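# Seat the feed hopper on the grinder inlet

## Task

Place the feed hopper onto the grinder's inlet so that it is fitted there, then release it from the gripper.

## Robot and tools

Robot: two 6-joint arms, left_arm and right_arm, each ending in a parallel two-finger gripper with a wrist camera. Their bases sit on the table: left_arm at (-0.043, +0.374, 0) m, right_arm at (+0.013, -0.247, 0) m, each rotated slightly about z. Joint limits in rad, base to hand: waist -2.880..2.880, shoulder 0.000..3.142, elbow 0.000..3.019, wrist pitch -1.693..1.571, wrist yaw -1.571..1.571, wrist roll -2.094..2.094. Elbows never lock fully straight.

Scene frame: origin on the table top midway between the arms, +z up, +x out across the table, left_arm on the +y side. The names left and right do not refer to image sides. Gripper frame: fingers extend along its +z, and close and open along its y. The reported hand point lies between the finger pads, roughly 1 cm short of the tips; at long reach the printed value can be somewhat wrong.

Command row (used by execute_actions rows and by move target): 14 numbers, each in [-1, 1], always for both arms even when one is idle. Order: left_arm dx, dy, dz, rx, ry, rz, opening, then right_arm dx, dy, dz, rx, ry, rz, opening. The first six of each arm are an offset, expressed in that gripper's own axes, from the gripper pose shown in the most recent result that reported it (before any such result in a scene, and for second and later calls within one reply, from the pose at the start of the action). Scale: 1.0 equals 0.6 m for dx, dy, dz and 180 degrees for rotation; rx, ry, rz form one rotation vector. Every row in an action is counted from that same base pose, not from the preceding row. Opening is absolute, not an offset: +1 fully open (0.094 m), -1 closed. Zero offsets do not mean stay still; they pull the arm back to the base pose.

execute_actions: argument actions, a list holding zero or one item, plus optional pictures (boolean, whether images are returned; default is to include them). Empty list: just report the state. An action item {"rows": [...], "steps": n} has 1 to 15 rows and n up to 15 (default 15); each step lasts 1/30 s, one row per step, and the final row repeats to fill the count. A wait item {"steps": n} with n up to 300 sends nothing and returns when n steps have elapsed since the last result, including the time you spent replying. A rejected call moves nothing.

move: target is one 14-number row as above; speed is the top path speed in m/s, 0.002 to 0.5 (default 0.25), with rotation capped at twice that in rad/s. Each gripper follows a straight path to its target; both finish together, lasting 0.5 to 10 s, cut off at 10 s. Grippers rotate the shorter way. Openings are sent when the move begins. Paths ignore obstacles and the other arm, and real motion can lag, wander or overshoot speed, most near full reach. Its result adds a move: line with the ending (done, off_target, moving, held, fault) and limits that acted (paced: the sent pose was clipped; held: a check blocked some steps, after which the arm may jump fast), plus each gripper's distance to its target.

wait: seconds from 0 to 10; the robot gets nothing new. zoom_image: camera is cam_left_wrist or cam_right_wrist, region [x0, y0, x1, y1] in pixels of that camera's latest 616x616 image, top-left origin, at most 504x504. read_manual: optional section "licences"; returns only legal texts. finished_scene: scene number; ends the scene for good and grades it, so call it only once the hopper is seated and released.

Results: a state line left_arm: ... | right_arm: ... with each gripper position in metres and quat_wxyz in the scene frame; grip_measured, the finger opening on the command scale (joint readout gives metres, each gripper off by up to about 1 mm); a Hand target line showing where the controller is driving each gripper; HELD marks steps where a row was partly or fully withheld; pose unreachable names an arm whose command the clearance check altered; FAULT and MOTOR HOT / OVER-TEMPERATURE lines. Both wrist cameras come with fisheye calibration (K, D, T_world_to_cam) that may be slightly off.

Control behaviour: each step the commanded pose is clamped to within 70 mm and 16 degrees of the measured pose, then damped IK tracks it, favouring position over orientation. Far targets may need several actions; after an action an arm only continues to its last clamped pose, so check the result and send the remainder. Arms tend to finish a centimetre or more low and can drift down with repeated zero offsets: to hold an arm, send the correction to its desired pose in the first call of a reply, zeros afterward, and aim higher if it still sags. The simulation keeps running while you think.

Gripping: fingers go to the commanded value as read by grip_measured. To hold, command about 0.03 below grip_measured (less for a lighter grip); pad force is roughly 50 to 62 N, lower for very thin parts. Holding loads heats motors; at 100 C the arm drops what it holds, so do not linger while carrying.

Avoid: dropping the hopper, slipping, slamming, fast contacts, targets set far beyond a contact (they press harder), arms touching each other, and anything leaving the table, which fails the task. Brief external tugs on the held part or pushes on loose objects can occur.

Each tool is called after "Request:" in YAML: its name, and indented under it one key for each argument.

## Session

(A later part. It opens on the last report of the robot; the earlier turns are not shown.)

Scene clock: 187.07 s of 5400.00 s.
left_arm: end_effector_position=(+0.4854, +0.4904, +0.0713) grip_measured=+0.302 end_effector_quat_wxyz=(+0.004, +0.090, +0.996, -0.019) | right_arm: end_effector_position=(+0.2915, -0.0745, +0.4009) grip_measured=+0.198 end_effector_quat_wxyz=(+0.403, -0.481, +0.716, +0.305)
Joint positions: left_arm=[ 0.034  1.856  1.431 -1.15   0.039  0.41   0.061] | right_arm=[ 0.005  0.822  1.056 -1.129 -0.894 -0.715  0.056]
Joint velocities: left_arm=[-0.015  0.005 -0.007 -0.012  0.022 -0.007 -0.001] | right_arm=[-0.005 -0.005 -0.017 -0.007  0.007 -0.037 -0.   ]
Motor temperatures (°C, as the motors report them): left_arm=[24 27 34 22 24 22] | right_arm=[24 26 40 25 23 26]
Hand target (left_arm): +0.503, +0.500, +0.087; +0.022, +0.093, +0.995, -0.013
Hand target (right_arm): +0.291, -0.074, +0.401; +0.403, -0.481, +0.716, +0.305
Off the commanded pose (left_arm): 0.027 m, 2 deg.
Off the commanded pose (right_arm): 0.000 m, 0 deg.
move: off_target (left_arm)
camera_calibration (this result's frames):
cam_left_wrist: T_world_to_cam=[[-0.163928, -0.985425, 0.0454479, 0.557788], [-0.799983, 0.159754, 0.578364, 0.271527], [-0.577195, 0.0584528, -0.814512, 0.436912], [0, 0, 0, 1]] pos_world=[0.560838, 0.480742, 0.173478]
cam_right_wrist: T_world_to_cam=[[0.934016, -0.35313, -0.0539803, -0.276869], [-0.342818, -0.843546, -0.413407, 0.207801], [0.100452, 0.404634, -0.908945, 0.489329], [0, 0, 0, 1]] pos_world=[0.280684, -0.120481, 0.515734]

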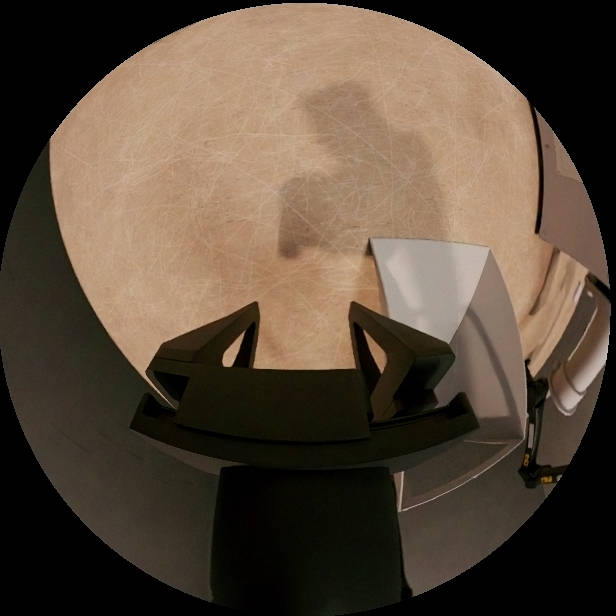

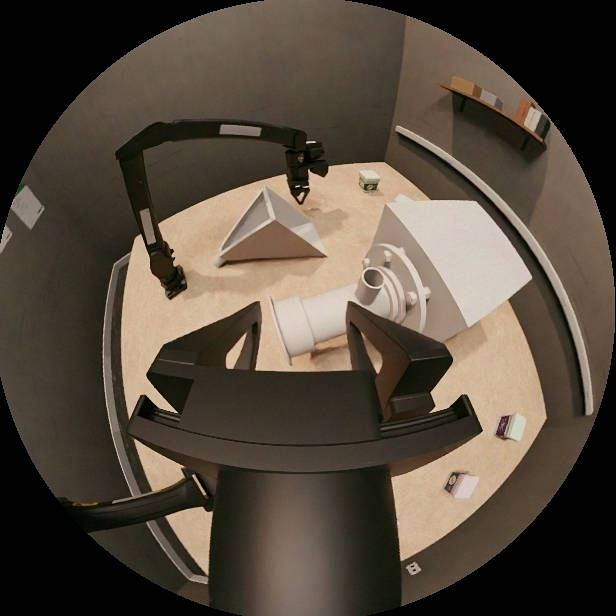

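Request:
move:
  target: [-0.065,-0.115,-0.02,0,0,-0.03,0.3, 0,0,0,0,0,0,0.2]
  speed: 0.1

Request:
move:
  target: [0.12,0,-0.01,0,0,0,0.3, 0,0,0,0,0,0,0.2]
  speed: 0.08

Scene clock: 190.07 s of 5400.00 s.
left_arm: end_effector_position=(+0.4909, +0.4175, +0.0715) grip_measured=+0.302 end_effector_quat_wxyz=(-0.015, +0.048, +0.998, -0.022) | right_arm: end_effector_position=(+0.2915, -0.0745, +0.4009) grip_measured=+0.198 end_effector_quat_wxyz=(+0.403, -0.481, +0.716, +0.305)
Joint positions: left_arm=[-0.101  1.862  1.439 -1.183  0.039  0.191  0.061] | right_arm=[ 0.005  0.822  1.056 -1.129 -0.894 -0.715  0.056]
Joint velocities: left_arm=[-0.005 -0.005 -0.002 -0.007 -0.051 -0.037 -0.001] | right_arm=[-0.015  0.005 -0.007 -0.012 -0.022 -0.007 -0.   ]
Motor temperatures (°C, as the motors report them): left_arm=[24 27 35 22 24 22] | right_arm=[24 26 40 25 23 26]
Hand target (left_arm): +0.511, +0.417, +0.086; +0.003, +0.043, +0.999, -0.017
Hand target (right_arm): +0.291, -0.074, +0.401; +0.403, -0.481, +0.716, +0.305
Off the commanded pose (left_arm): 0.025 m, 2 deg.
Off the commanded pose (right_arm): 0.000 m, 0 deg.
move: off_target (left_arm)
camera_calibration (this result's frames):
cam_left_wrist: T_world_to_cam=[[-0.0797542, -0.995443, 0.0522702, 0.449277], [-0.787172, 0.0950649, 0.609363, 0.305978], [-0.611555, 0.0074536, -0.791167, 0.48097], [0, 0, 0, 1]] pos_world=[0.570829, 0.414557, 0.170592]
cam_right_wrist: T_world_to_cam=[[0.934016, -0.35313, -0.0539803, -0.276869], [-0.342818, -0.843546, -0.413407, 0.207801], [0.100452, 0.404634, -0.908945, 0.489329], [0, 0, 0, 1]] pos_world=[0.280684, -0.120481, 0.515734]

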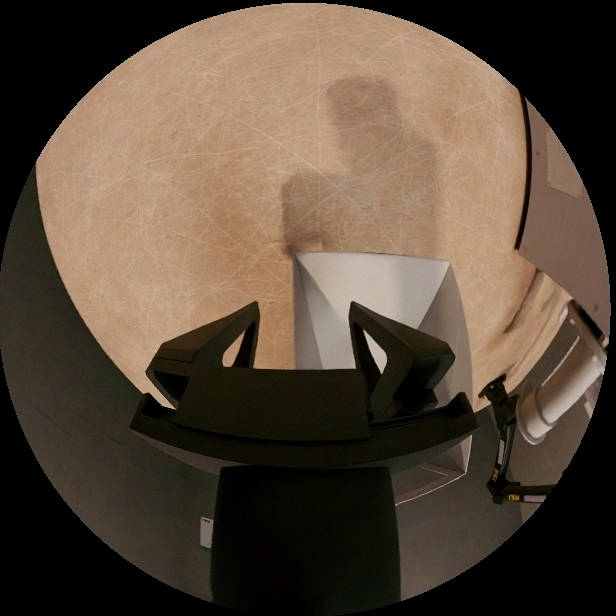

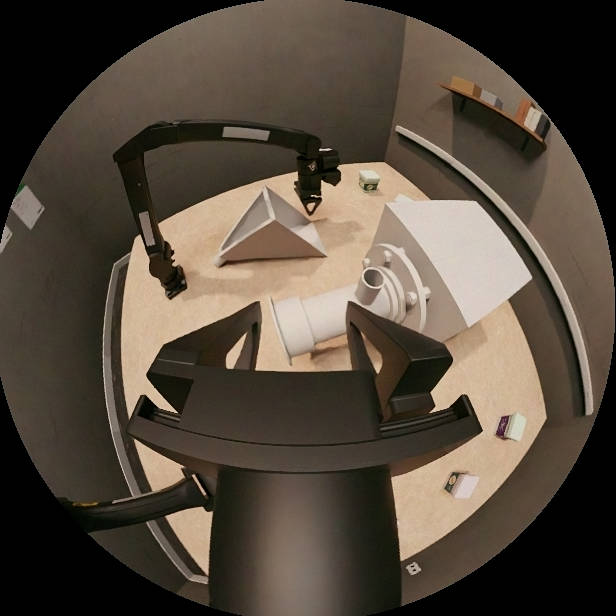

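Scene clock: 191.33 s of 5400.00 s.
left_arm: end_effector_position=(+0.4239, +0.4171, +0.0791) grip_measured=+0.302 end_effector_quat_wxyz=(-0.014, +0.049, +0.998, -0.022) | right_arm: end_effector_position=(+0.2915, -0.0745, +0.4009) grip_measured=+0.198 end_effector_quat_wxyz=(+0.403, -0.481, +0.716, +0.305)
Joint positions: left_arm=[-0.089  1.696  1.226 -1.136  0.039  0.206  0.061] | right_arm=[ 0.005  0.822  1.056 -1.129 -0.894 -0.715  0.056]
Joint velocities: left_arm=[ 0.005 -0.005 -0.012  0.002 -0.022 -0.007  0.   ] | right_arm=[-0.015 -0.015  0.017 -0.007  0.051  0.037  0.   ]
Motor temperatures (°C, as the motors report them): left_arm=[24 27 34 22 24 22] | right_arm=[24 26 39 25 23 26]
Hand target (left_arm): +0.419, +0.424, +0.078; -0.015, +0.048, +0.998, -0.022
Hand target (right_arm): +0.291, -0.074, +0.401; +0.403, -0.481, +0.716, +0.305
Off the commanded pose (left_arm): 0.009 m, 0 deg.
Off the commanded pose (right_arm): 0.000 m, 0 deg.
move: done
camera_calibration (this result's frames):
cam_left_wrist: T_world_to_cam=[[-0.0816649, -0.995267, 0.0526707, 0.443862], [-0.787362, 0.0968261, 0.60884, 0.248032], [-0.611058, 0.00824987, -0.791543, 0.445567], [0, 0, 0, 1]] pos_world=[0.503806, 0.41407, 0.178295]
cam_right_wrist: T_world_to_cam=[[0.934016, -0.35313, -0.0539803, -0.276869], [-0.342818, -0.843546, -0.413407, 0.207801], [0.100452, 0.404634, -0.908945, 0.489329], [0, 0, 0, 1]] pos_world=[0.280684, -0.120481, 0.515734]

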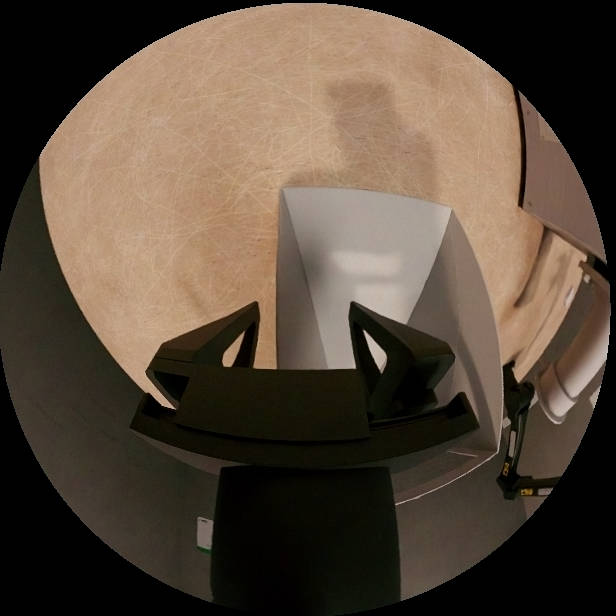

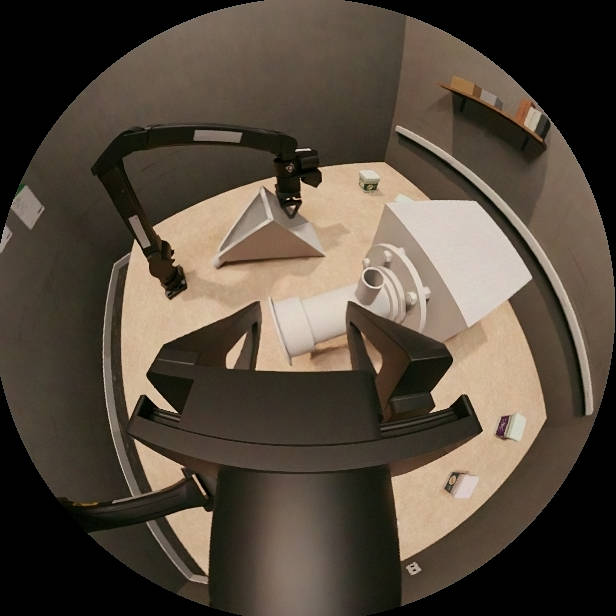

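Request:
move:
  target: [0,0.04,-0.01,0,0,0,0.1, 0,0,0,0,0,0,0.2]
  speed: 0.06

Request:
move:
  target: [0,0,0,0,0,0,-1, 0,0,0,0,0,0,0.2]

Request:
move:
  target: [0.02,0.15,-0.04,0,0,0.02,-1, 0,0,0,0,0,0,0.2]
  speed: 0.05

Scene clock: 193.07 s of 5400.00 s.
left_arm: end_effector_position=(+0.4221, +0.4336, +0.0791) grip_measured=+0.102 end_effector_quat_wxyz=(-0.014, +0.047, +0.999, -0.022) | right_arm: end_effector_position=(+0.2915, -0.0745, +0.4009) grip_measured=+0.198 end_effector_quat_wxyz=(+0.403, -0.481, +0.716, +0.305)
Joint positions: left_arm=[-0.053  1.696  1.226 -1.136  0.039  0.237  0.052] | right_arm=[ 0.005  0.822  1.056 -1.129 -0.894 -0.715  0.056]
Joint velocities: left_arm=[-0.005  0.005  0.002 -0.012 -0.007  0.022  0.   ] | right_arm=[-0.024 -0.024 -0.017 -0.007  0.037  0.022  0.001]
Motor temperatures (°C, as the motors report them): left_arm=[24 27 34 22 24 22] | right_arm=[24 26 39 25 23 26]
Hand target (left_arm): +0.426, +0.441, +0.084; -0.014, +0.049, +0.998, -0.022
Hand target (right_arm): +0.291, -0.074, +0.401; +0.403, -0.481, +0.716, +0.305
Off the commanded pose (left_arm): 0.010 m, 0 deg.
Off the commanded pose (right_arm): 0.000 m, 0 deg.
move: done
camera_calibration (this result's frames):
cam_left_wrist: T_world_to_cam=[[-0.0775163, -0.995554, 0.0535029, 0.458465], [-0.788581, 0.0940595, 0.607694, 0.246813], [-0.610025, 0.0049148, -0.792367, 0.445401], [0, 0, 0, 1]] pos_world=[0.501877, 0.431023, 0.178405]
cam_right_wrist: T_world_to_cam=[[0.934016, -0.35313, -0.0539803, -0.276869], [-0.342818, -0.843546, -0.413407, 0.207801], [0.100452, 0.404634, -0.908945, 0.489329], [0, 0, 0, 1]] pos_world=[0.280684, -0.120481, 0.515734]

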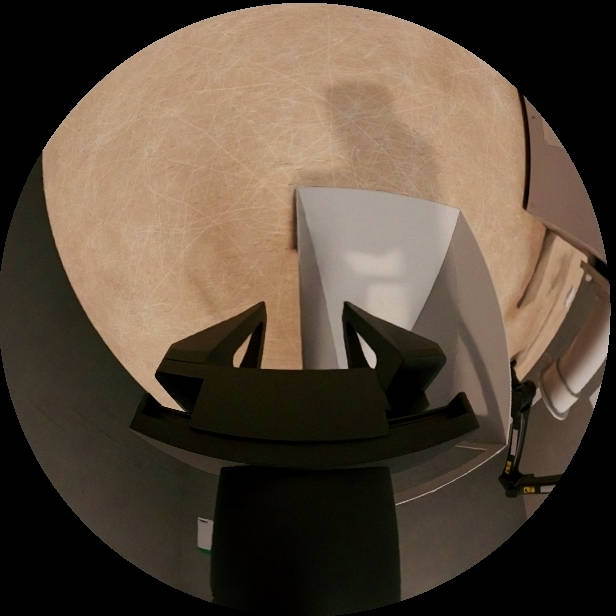

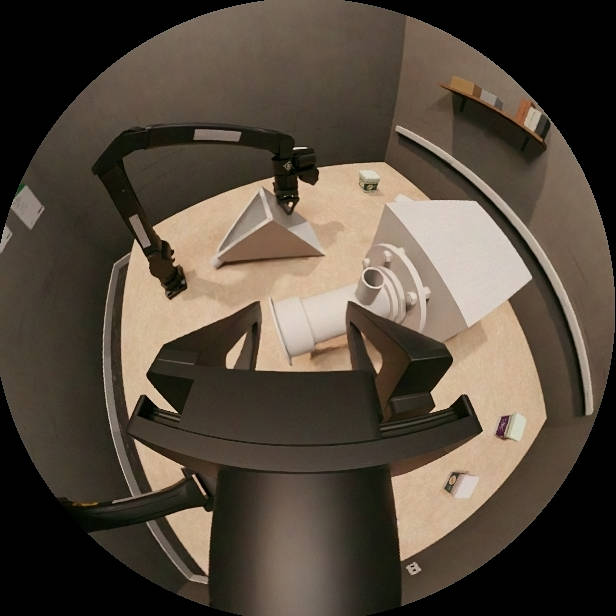

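Scene clock: 193.57 s of 5400.00 s.
left_arm: end_effector_position=(+0.4224, +0.4314, +0.0792) grip_measured=-0.917 end_effector_quat_wxyz=(-0.013, +0.028, +0.999, -0.029) | right_arm: end_effector_position=(+0.2915, -0.0745, +0.4009) grip_measured=+0.198 end_effector_quat_wxyz=(+0.403, -0.481, +0.716, +0.305)
Joint positions: left_arm=[-0.053  1.696  1.226 -1.136  0.052  0.198  0.004] | right_arm=[ 0.005  0.822  1.056 -1.129 -0.894 -0.715  0.056]
Joint velocities: left_arm=[-0.005 -0.005 -0.007 -0.007 -0.081  0.007 -0.001] | right_arm=[-0.005  0.015 -0.012 -0.002  0.066  0.11   0.   ]
Motor temperatures (°C, as the motors report them): left_arm=[24 27 34 22 24 22] | right_arm=[24 26 39 25 23 26]
Hand target (left_arm): +0.422, +0.434, +0.079; -0.014, +0.047, +0.999, -0.022
Hand target (right_arm): +0.291, -0.074, +0.401; +0.403, -0.481, +0.716, +0.305
Off the commanded pose (left_arm): 0.002 m, 2 deg.
Off the commanded pose (right_arm): 0.000 m, 0 deg.
move: done
camera_calibration (this result's frames):
cam_left_wrist: T_world_to_cam=[[-0.0383346, -0.997112, 0.0655646, 0.439391], [-0.79178, 0.0703366, 0.606744, 0.258882], [-0.609603, -0.0286535, -0.792189, 0.459983], [0, 0, 0, 1]] pos_world=[0.502228, 0.433093, 0.17851]
cam_right_wrist: T_world_to_cam=[[0.934016, -0.35313, -0.0539803, -0.276869], [-0.342818, -0.843546, -0.413407, 0.207801], [0.100452, 0.404634, -0.908945, 0.489329], [0, 0, 0, 1]] pos_world=[0.280684, -0.120481, 0.515734]

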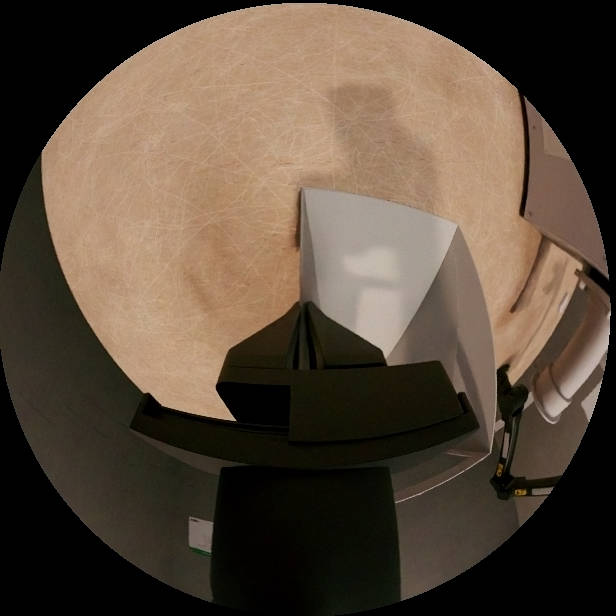

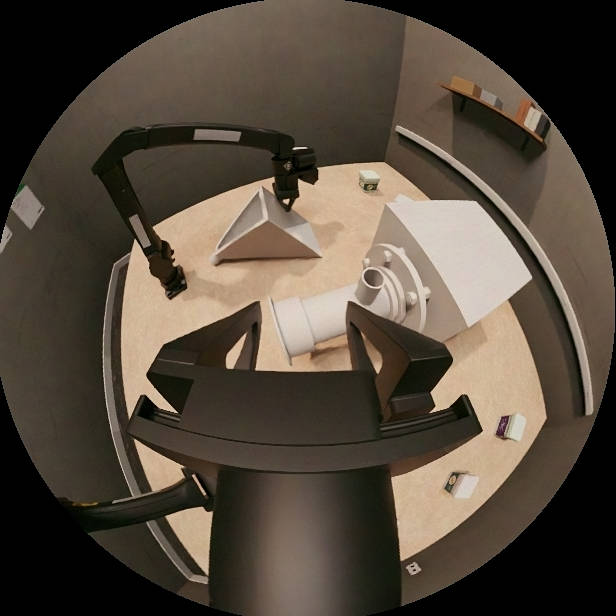

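Scene clock: 195.77 s of 5400.00 s.
left_arm: end_effector_position=(+0.3968, +0.5036, +0.0819) grip_measured=-0.953 end_effector_quat_wxyz=(-0.028, +0.039, +0.998, -0.049) | right_arm: end_effector_position=(+0.2915, -0.0745, +0.4009) grip_measured=+0.198 end_effector_quat_wxyz=(+0.403, -0.481, +0.716, +0.305)
Joint positions: left_arm=[ 0.119  1.699  1.234 -1.193  0.073  0.396  0.002] | right_arm=[ 0.005  0.822  1.056 -1.129 -0.894 -0.715  0.056]
Joint velocities: left_arm=[-0.005 -0.015  0.002 -0.012  0.022  0.007  0.   ] | right_arm=[-0.024  0.005  0.007  0.002 -0.037 -0.007 -0.001]
Motor temperatures (°C, as the motors report them): left_arm=[24 27 34 22 24 22] | right_arm=[24 26 39 25 23 26]
Hand target (left_arm): +0.414, +0.521, +0.099; -0.011, +0.058, +0.998, -0.031
Hand target (right_arm): +0.291, -0.074, +0.401; +0.403, -0.481, +0.716, +0.305
Off the commanded pose (left_arm): 0.032 m, 4 deg.
Off the commanded pose (right_arm): 0.000 m, 0 deg.
move: off_target (left_arm)
camera_calibration (this result's frames):
cam_left_wrist: T_world_to_cam=[[-0.0595409, -0.992401, 0.10768, 0.512851], [-0.770806, 0.11425, 0.626741, 0.199791], [-0.634281, -0.0456841, -0.771752, 0.465195], [0, 0, 0, 1]] pos_world=[0.4796, 0.50738, 0.178574]
cam_right_wrist: T_world_to_cam=[[0.934016, -0.35313, -0.0539803, -0.276869], [-0.342818, -0.843546, -0.413407, 0.207801], [0.100452, 0.404634, -0.908945, 0.489329], [0, 0, 0, 1]] pos_world=[0.280684, -0.120481, 0.515734]

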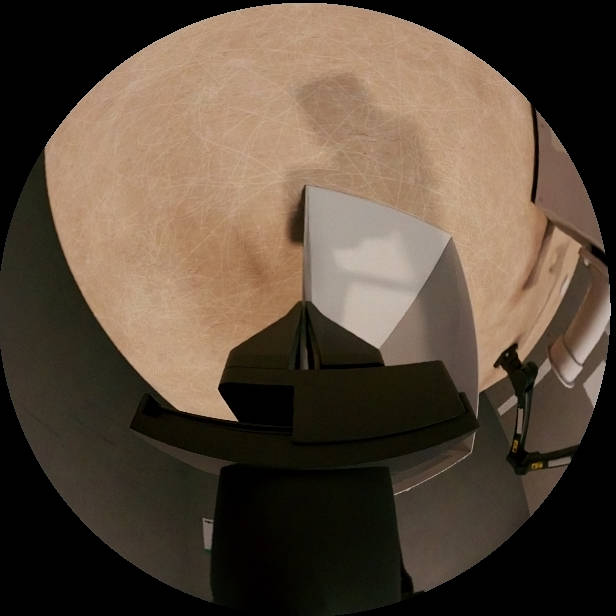

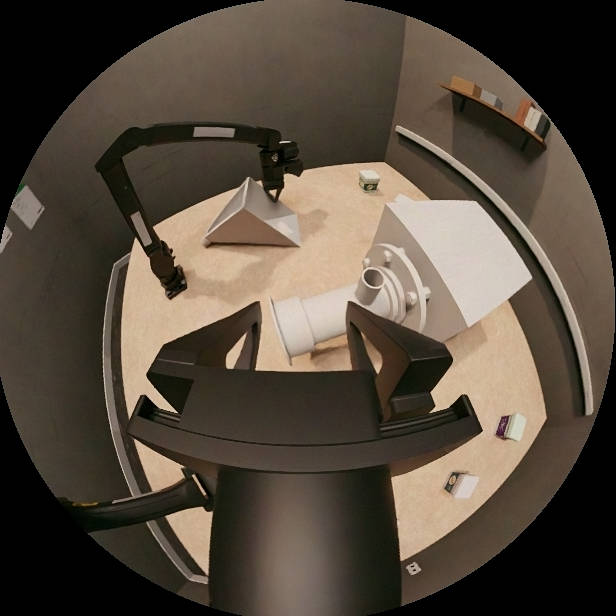

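Request:
move:
  target: [-0.15,-0.02,-0.04,0,-0.02,0,-1, 0,0,0,0,0,0,0.2]
  speed: 0.05

Request:
move:
  target: [0,0,0,0,0,0,0.2, 0,0,0,0,0,0,0.2]

Request:
move:
  target: [-0.03,0,-0.3,0,0,0,1, 0,0,0,0,0,0,0.2]
  speed: 0.2

Scene clock: 199.53 s of 5400.00 s.
left_arm: end_effector_position=(+0.4551, +0.4852, +0.0834) grip_measured=-0.966 end_effector_quat_wxyz=(-0.027, +0.051, +0.996, -0.064) | right_arm: end_effector_position=(+0.2915, -0.0745, +0.4009) grip_measured=+0.198 end_effector_quat_wxyz=(+0.403, -0.481, +0.716, +0.305)
Joint positions: left_arm=[ 0.06   1.823  1.411 -1.25   0.106  0.362  0.002] | right_arm=[ 0.005  0.822  1.056 -1.129 -0.894 -0.715  0.056]
Joint velocities: left_arm=[-0.015 -0.005 -0.012 -0.017  0.007 -0.037  0.   ] | right_arm=[ 0.015 -0.015 -0.007  0.002  0.022  0.11   0.   ]
Motor temperatures (°C, as the motors report them): left_arm=[24 28 35 22 24 22] | right_arm=[24 26 38 25 23 26]
Hand target (left_arm): +0.485, +0.487, +0.104; +0.004, +0.038, +0.998, -0.050
Hand target (right_arm): +0.291, -0.074, +0.401; +0.403, -0.481, +0.716, +0.305
Off the commanded pose (left_arm): 0.037 m, 4 deg.
Off the commanded pose (right_arm): 0.000 m, 0 deg.
move: off_target (left_arm)
camera_calibration (this result's frames):
cam_left_wrist: T_world_to_cam=[[-0.081514, -0.987018, 0.138386, 0.502704], [-0.768359, 0.150668, 0.622032, 0.227524], [-0.634807, -0.0556257, -0.770666, 0.507547], [0, 0, 0, 1]] pos_world=[0.537992, 0.49013, 0.180054]
cam_right_wrist: T_world_to_cam=[[0.934016, -0.35313, -0.0539803, -0.276869], [-0.342818, -0.843546, -0.413407, 0.207801], [0.100452, 0.404634, -0.908945, 0.489329], [0, 0, 0, 1]] pos_world=[0.280684, -0.120481, 0.515734]

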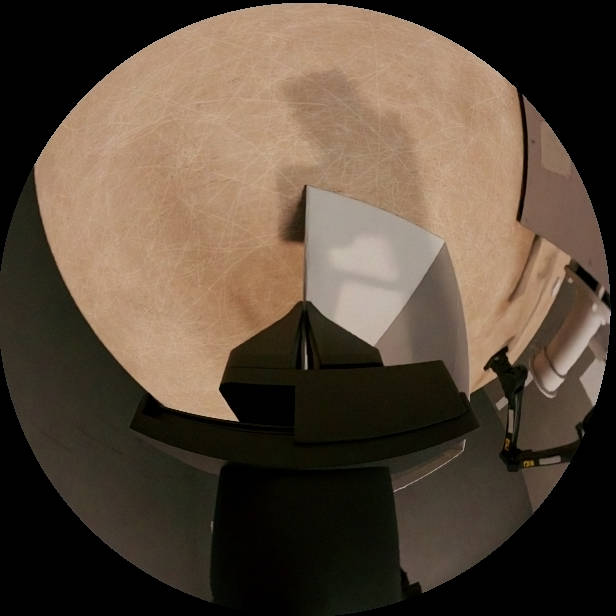

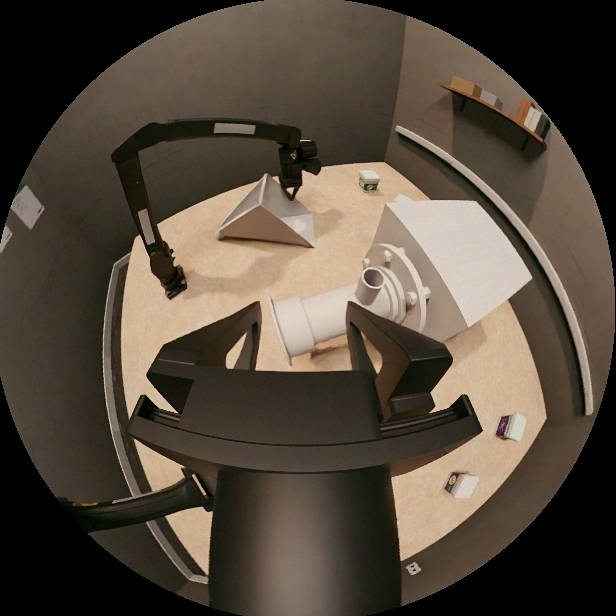

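Scene clock: 200.03 s of 5400.00 s.
left_arm: end_effector_position=(+0.4550, +0.4851, +0.0833) grip_measured=+0.198 end_effector_quat_wxyz=(-0.028, +0.051, +0.996, -0.065) | right_arm: end_effector_position=(+0.2915, -0.0745, +0.4009) grip_measured=+0.198 end_effector_quat_wxyz=(+0.403, -0.481, +0.716, +0.305)
Joint positions: left_arm=[ 0.06   1.823  1.41  -1.25   0.107  0.363  0.056] | right_arm=[ 0.005  0.822  1.056 -1.129 -0.894 -0.715  0.056]
Joint velocities: left_arm=[-0.005 -0.005 -0.002 -0.022 -0.022 -0.037 -0.   ] | right_arm=[-0.005 -0.015  0.012  0.007  0.007 -0.007 -0.001]
Motor temperatures (°C, as the motors report them): left_arm=[24 28 35 22 24 22] | right_arm=[24 26 38 25 23 26]
Hand target (left_arm): +0.455, +0.485, +0.083; -0.027, +0.051, +0.996, -0.064
Hand target (right_arm): +0.291, -0.074, +0.401; +0.403, -0.481, +0.716, +0.305
Off the commanded pose (left_arm): 0.000 m, 0 deg.
Off the commanded pose (right_arm): 0.000 m, 0 deg.
move: done
camera_calibration (this result's frames):
cam_left_wrist: T_world_to_cam=[[-0.081821, -0.986923, 0.138885, 0.502662], [-0.768167, 0.151235, 0.622131, 0.227143], [-0.635, -0.0557837, -0.770496, 0.507518], [0, 0, 0, 1]] pos_world=[0.537886, 0.490047, 0.179915]
cam_right_wrist: T_world_to_cam=[[0.934016, -0.35313, -0.0539803, -0.276869], [-0.342818, -0.843546, -0.413407, 0.207801], [0.100452, 0.404634, -0.908945, 0.489329], [0, 0, 0, 1]] pos_world=[0.280684, -0.120481, 0.515734]

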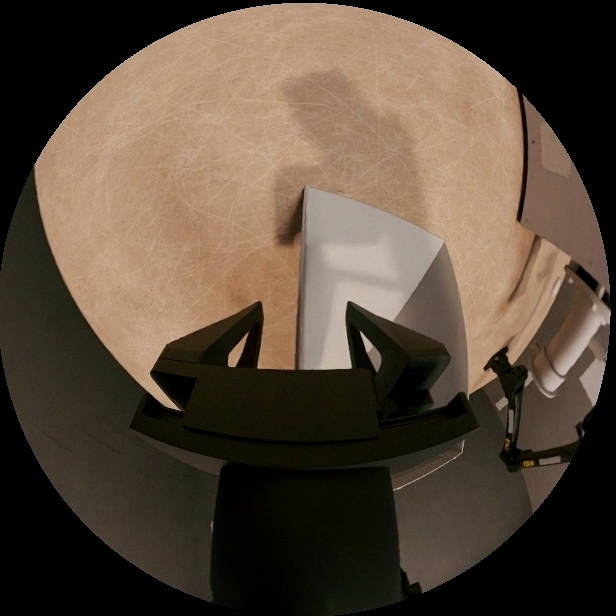

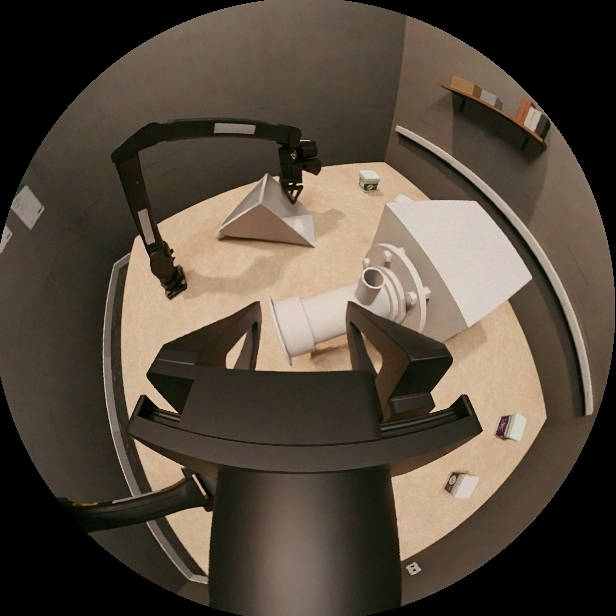

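Scene clock: 201.33 s of 5400.00 s.
left_arm: end_effector_position=(+0.4750, +0.4966, +0.2465) grip_measured=+1.000 end_effector_quat_wxyz=(-0.032, +0.048, +0.996, -0.067) | right_arm: end_effector_position=(+0.2915, -0.0745, +0.4009) grip_measured=+0.198 end_effector_quat_wxyz=(+0.403, -0.481, +0.716, +0.305)
Joint positions: left_arm=[ 0.072  1.802  1.819 -1.69   0.107  0.369  0.094] | right_arm=[ 0.005  0.822  1.056 -1.129 -0.894 -0.715  0.056]
Joint velocities: left_arm=[ 0.005  0.005 -0.002  0.022 -0.007 -0.007  0.   ] | right_arm=[-0.005 -0.005  0.012  0.012  0.022  0.022 -0.001]
Motor temperatures (°C, as the motors report them): left_arm=[24 28 35 22 24 22] | right_arm=[24 26 38 25 23 26]
Hand target (left_arm): +0.482, +0.505, +0.261; -0.018, +0.050, +0.997, -0.062
Hand target (right_arm): +0.291, -0.074, +0.401; +0.403, -0.481, +0.716, +0.305
Off the commanded pose (left_arm): 0.019 m, 1 deg.
Off the commanded pose (right_arm): 0.000 m, 0 deg.
joint sent to its limit (left arm) — the command would take joint 4 (wrist pitch) past its lower limit, so that joint was sent only as far as its limit.
move: off_target (left_arm)
camera_calibration (this result's frames):
cam_left_wrist: T_world_to_cam=[[-0.075197, -0.986916, 0.142628, 0.488937], [-0.763243, 0.149012, 0.628693, 0.136415], [-0.64172, -0.0615839, -0.764462, 0.651191], [0, 0, 0, 1]] pos_world=[0.558767, 0.502315, 0.342312]
cam_right_wrist: T_world_to_cam=[[0.934016, -0.35313, -0.0539803, -0.276869], [-0.342818, -0.843546, -0.413407, 0.207801], [0.100452, 0.404634, -0.908945, 0.489329], [0, 0, 0, 1]] pos_world=[0.280684, -0.120481, 0.515734]

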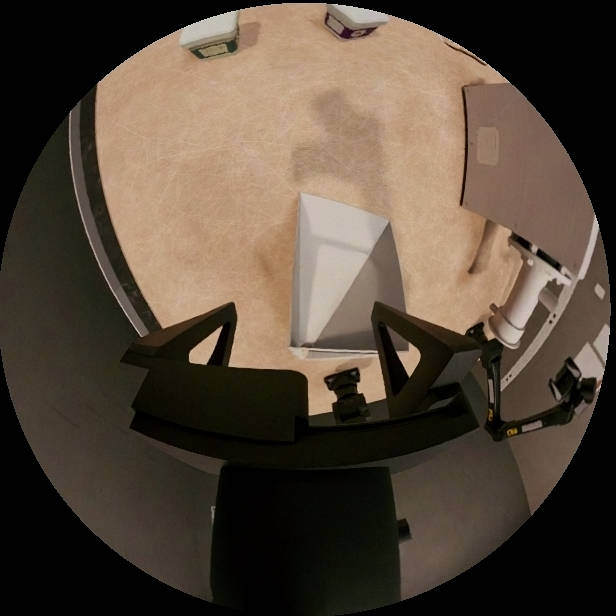

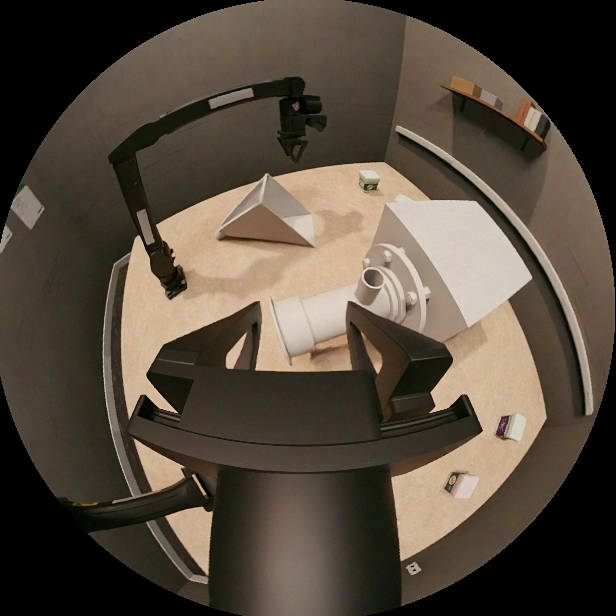

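Request:
move:
  target: [0.485,-0.048,0.06,-0.0213,-0.206,0.0865,1, -0.183,0.135,0.68,-0.171,0.059,0.234,0.2]
  speed: 0.25

Scene clock: 206.40 s of 5400.00 s.
left_arm: end_effector_position=(+0.1841, +0.4880, +0.2265) grip_measured=+1.000 end_effector_quat_wxyz=(+0.304, +0.155, +0.939, -0.048) | right_arm: end_effector_position=(+0.3529, +0.3171, +0.2698) grip_measured=+0.198 end_effector_quat_wxyz=(+0.037, -0.298, +0.787, +0.539)
Joint positions: left_arm=[ 0.642  0.757  0.749 -1.281  0.565  1.082  0.094] | right_arm=[ 0.693  1.715  1.438 -0.46  -0.902  0.523  0.056]
Joint velocities: left_arm=[-0.005 -0.005  0.007 -0.002 -0.007 -0.051  0.   ] | right_arm=[-0.024 -0.015 -0.007 -0.012  0.022 -0.007 -0.001]
Motor temperatures (°C, as the motors report them): left_arm=[24 28 35 22 24 22] | right_arm=[24 26 39 25 23 26]
Hand target (left_arm): +0.182, +0.489, +0.226; +0.302, +0.156, +0.939, -0.052
Hand target (right_arm): +0.356, +0.331, +0.299; +0.057, -0.309, +0.771, +0.554
Off the commanded pose (left_arm): 0.007 m, 1 deg.
Off the commanded pose (right_arm): 0.038 m, 5 deg.
move: off_target (right_arm)
camera_calibration (this result's frames):
cam_left_wrist: T_world_to_cam=[[-0.311772, -0.950087, 0.0115355, 0.516702], [-0.950132, 0.311829, 0.00352882, 0.0247999], [-0.00694978, -0.00986004, -0.999927, 0.359956], [0, 0, 0, 1]] pos_world=[0.187158, 0.486728, 0.353882]
cam_right_wrist: T_world_to_cam=[[0.504184, -0.244821, -0.828167, 0.123216], [-0.508117, -0.859514, -0.0552522, 0.471748], [-0.698294, 0.448663, -0.557751, 0.378709], [0, 0, 0, 1]] pos_world=[0.44203, 0.265726, 0.339334]

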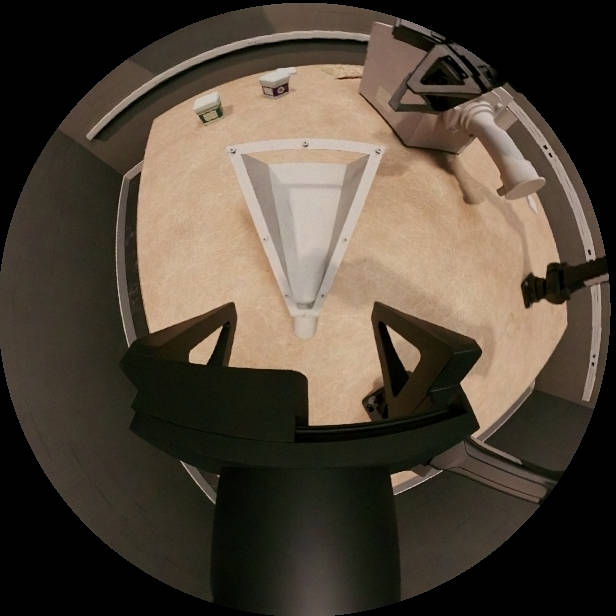

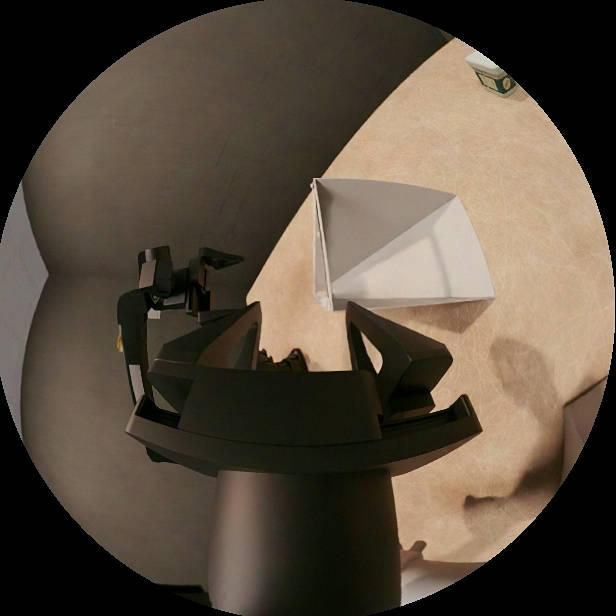

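Request:
move:
  target: [0,0,0,0,0,0,1, -0.008,-0.036,0.125,-0.014,-0.016,-0.019,0.2]
  speed: 0.1

Scene clock: 211.43 s of 5400.00 s.
left_arm: end_effector_position=(+0.1841, +0.4880, +0.2265) grip_measured=+1.000 end_effector_quat_wxyz=(+0.304, +0.156, +0.939, -0.047) | right_arm: end_effector_position=(+0.3531, +0.3698, +0.2219) grip_measured=+0.198 end_effector_quat_wxyz=(+0.063, -0.308, +0.769, +0.556)
Joint positions: left_arm=[ 0.642  0.757  0.749 -1.281  0.565  1.084  0.094] | right_arm=[ 0.752  1.84   1.438 -0.207 -0.86   0.591  0.056]
Joint velocities: left_arm=[-0.005 -0.015 -0.012 -0.007  0.081 -0.081  0.   ] | right_arm=[-0.005 -0.005 -0.002 -0.002 -0.051  0.007 -0.001]
Motor temperatures (°C, as the motors report them): left_arm=[24 27 35 22 24 22] | right_arm=[24 26 40 25 23 26]
Hand target (left_arm): +0.184, +0.488, +0.227; +0.304, +0.155, +0.939, -0.048
Hand target (right_arm): +0.350, +0.379, +0.223; +0.066, -0.310, +0.765, +0.561
Off the commanded pose (left_arm): 0.000 m, 0 deg.
Off the commanded pose (right_arm): 0.011 m, 1 deg.
After step 90, 0.87 s passed at rest.
move: off_target (right_arm)
camera_calibration (this result's frames):
cam_left_wrist: T_world_to_cam=[[-0.313834, -0.949425, 0.00997368, 0.517113], [-0.949456, 0.313881, 0.00352698, 0.0236745], [-0.00647915, -0.00836268, -0.999944, 0.359143], [0, 0, 0, 1]] pos_world=[0.187092, 0.486533, 0.353882]
cam_right_wrist: T_world_to_cam=[[0.53939, -0.194119, -0.819375, 0.0631939], [-0.505071, -0.853177, -0.130359, 0.527748], [-0.673767, 0.484157, -0.558239, 0.306814], [0, 0, 0, 1]] pos_world=[0.439185, 0.313983, 0.291851]

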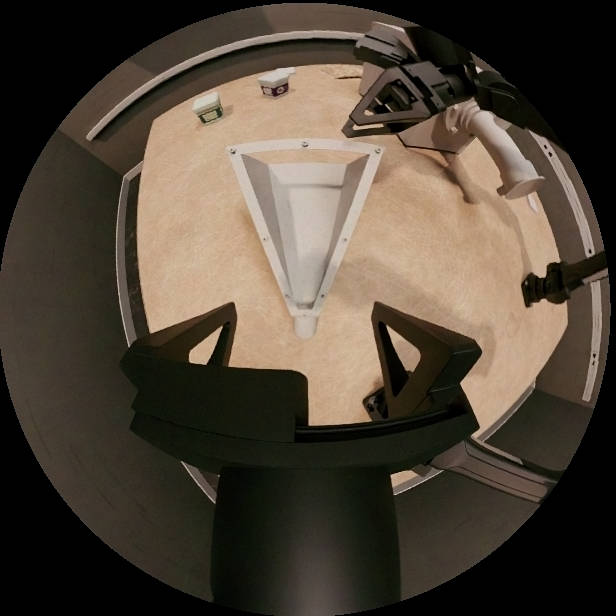

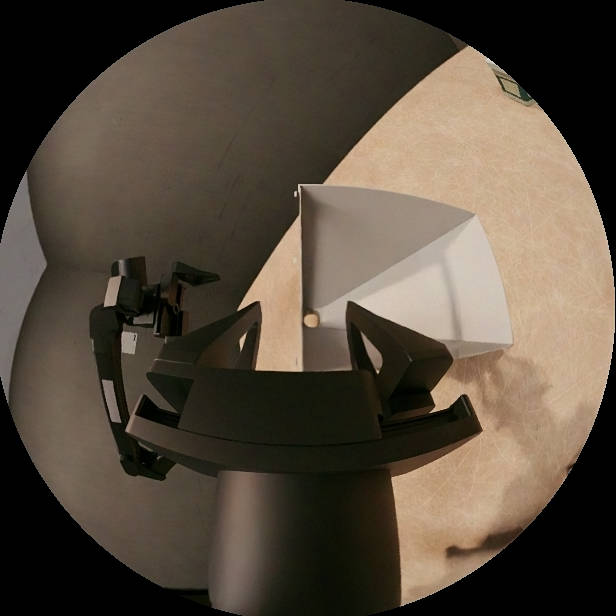

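Request:
move:
  target: [0,0,0,0,0,0,1, 0.027,0.018,0.133,-0.004,0,0,0.2]
  speed: 0.05

Request:
zoom_image:
  camera: "cam_left_wrist"
  region: [220, 80, 420, 220]

Scene clock: 214.77 s of 5400.00 s.
left_arm: end_effector_position=(+0.1841, +0.4880, +0.2265) grip_measured=+1.000 end_effector_quat_wxyz=(+0.304, +0.156, +0.939, -0.047) | right_arm: end_effector_position=(+0.3308, +0.4138, +0.1958) grip_measured=+0.198 end_effector_quat_wxyz=(+0.071, -0.302, +0.772, +0.554)
Joint positions: left_arm=[ 0.642  0.757  0.749 -1.281  0.565  1.084  0.094] | right_arm=[ 0.828  1.91   1.462 -0.107 -0.776  0.661  0.056]
Joint velocities: left_arm=[-0.005 -0.015  0.007 -0.002 -0.007 -0.037  0.   ] | right_arm=[-0.005 -0.005 -0.017 -0.002 -0.007  0.051 -0.   ]
Motor temperatures (°C, as the motors report them): left_arm=[24 27 35 22 24 22] | right_arm=[24 27 40 25 23 26]
Hand target (left_arm): +0.184, +0.488, +0.227; +0.304, +0.156, +0.939, -0.047
Hand target (right_arm): +0.315, +0.435, +0.193; +0.061, -0.309, +0.766, +0.560
Off the commanded pose (left_arm): 0.000 m, 0 deg.
Off the commanded pose (right_arm): 0.028 m, 2 deg.
move: off_target (right_arm)
camera_calibration (this result's frames):
cam_left_wrist: T_world_to_cam=[[-0.313834, -0.949425, 0.00997368, 0.517113], [-0.949456, 0.313881, 0.00352698, 0.0236745], [-0.00647915, -0.00836268, -0.999944, 0.359143], [0, 0, 0, 1]] pos_world=[0.187092, 0.486533, 0.353882]
cam_right_wrist: T_world_to_cam=[[0.540672, -0.206237, -0.815561, 0.0661914], [-0.520884, -0.843352, -0.132052, 0.552098], [-0.660571, 0.496209, -0.563402, 0.247527], [0, 0, 0, 1]] pos_world=[0.4153, 0.356439, 0.266346]

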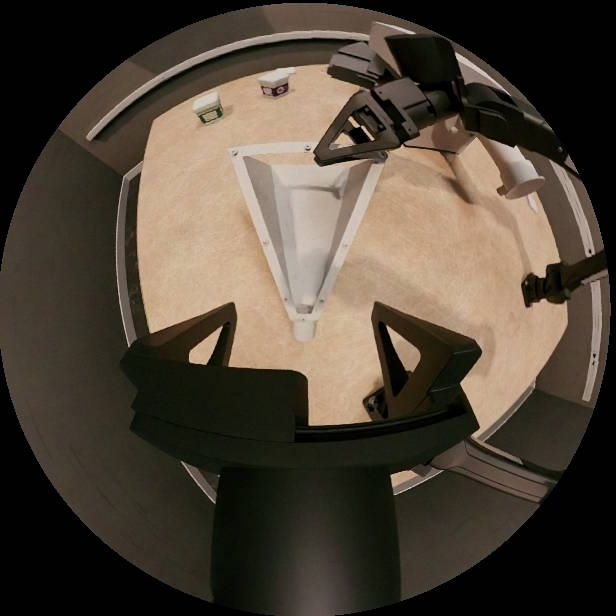

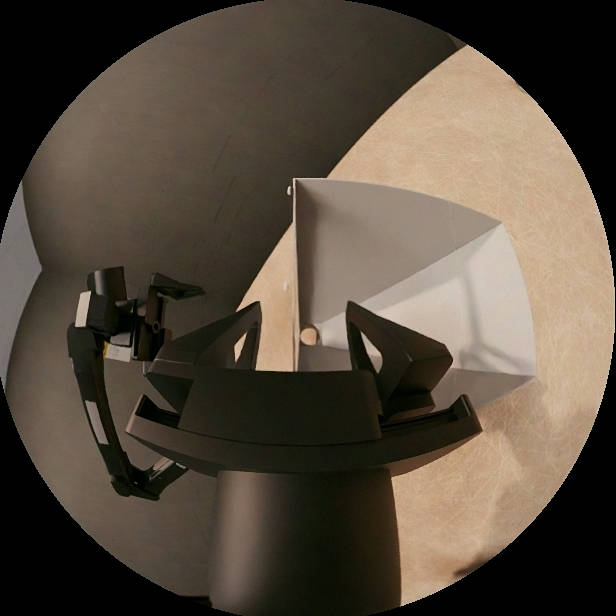

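Region (220, 80, 420, 220) of cam_left_wrist's 616x616 image, scaled by 2.520, with more detail than that image has; it fills the top 353 rows of this view, and the rest is white.

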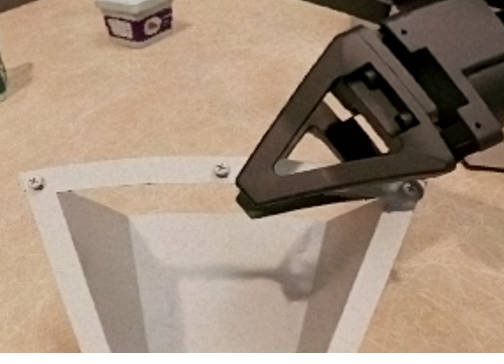

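Request:
move:
  target: [0,0,0,0,0,0,1, -0.02,0.035,0.035,-0.008,0,0,0.2]
  speed: 0.04

Request:
zoom_image:
  camera: "cam_left_wrist"
  region: [220, 80, 420, 220]

Scene clock: 216.63 s of 5400.00 s.
left_arm: end_effector_position=(+0.1841, +0.4880, +0.2265) grip_measured=+1.000 end_effector_quat_wxyz=(+0.304, +0.156, +0.939, -0.047) | right_arm: end_effector_position=(+0.3297, +0.4220, +0.2029) grip_measured=+0.198 end_effector_quat_wxyz=(+0.069, -0.299, +0.771, +0.559)
Joint positions: left_arm=[ 0.642  0.757  0.749 -1.281  0.565  1.084  0.094] | right_arm=[ 0.836  1.917  1.486 -0.107 -0.774  0.682  0.056]
Joint velocities: left_arm=[-0.015 -0.005 -0.007 -0.002 -0.007 -0.037  0.   ] | right_arm=[-0.005 -0.005 -0.017 -0.017 -0.037 -0.022 -0.   ]
Motor temperatures (°C, as the motors report them): left_arm=[24 27 35 22 24 22] | right_arm=[24 27 40 25 23 26]
Hand target (left_arm): +0.184, +0.488, +0.227; +0.304, +0.156, +0.939, -0.047
Hand target (right_arm): +0.324, +0.440, +0.210; +0.067, -0.303, +0.765, +0.564
Off the commanded pose (left_arm): 0.000 m, 0 deg.
Off the commanded pose (right_arm): 0.022 m, 1 deg.
move: off_target (right_arm)
camera_calibration (this result's frames):
cam_left_wrist: T_world_to_cam=[[-0.313834, -0.949425, 0.00997368, 0.517113], [-0.949456, 0.313881, 0.00352698, 0.0236745], [-0.00647915, -0.00836268, -0.999944, 0.359143], [0, 0, 0, 1]] pos_world=[0.187092, 0.486533, 0.353882]
cam_right_wrist: T_world_to_cam=[[0.533188, -0.200469, -0.821902, 0.0755489], [-0.523616, -0.841272, -0.134489, 0.559933], [-0.664482, 0.502069, -0.553525, 0.243576], [0, 0, 0, 1]] pos_world=[0.41476, 0.363909, 0.272224]

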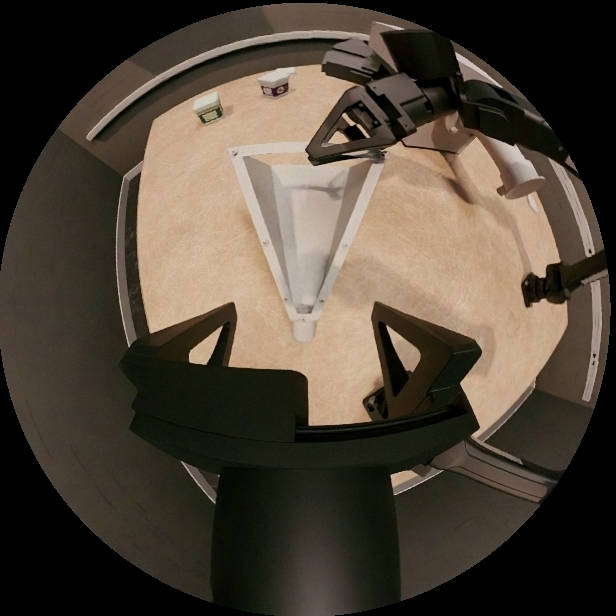

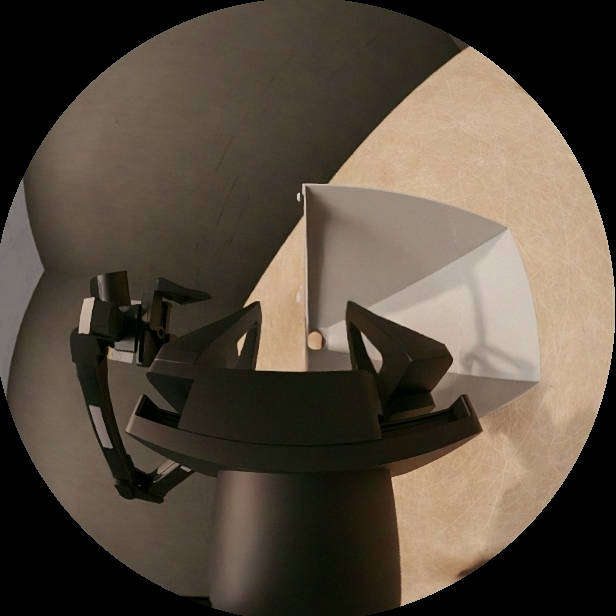

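Region (220, 80, 420, 220) of cam_left_wrist's 616x616 image, scaled by 2.520, with more detail than that image has; it fills the top 353 rows of this view, and the rest is white.

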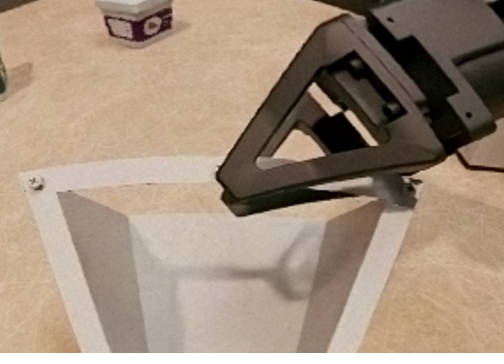

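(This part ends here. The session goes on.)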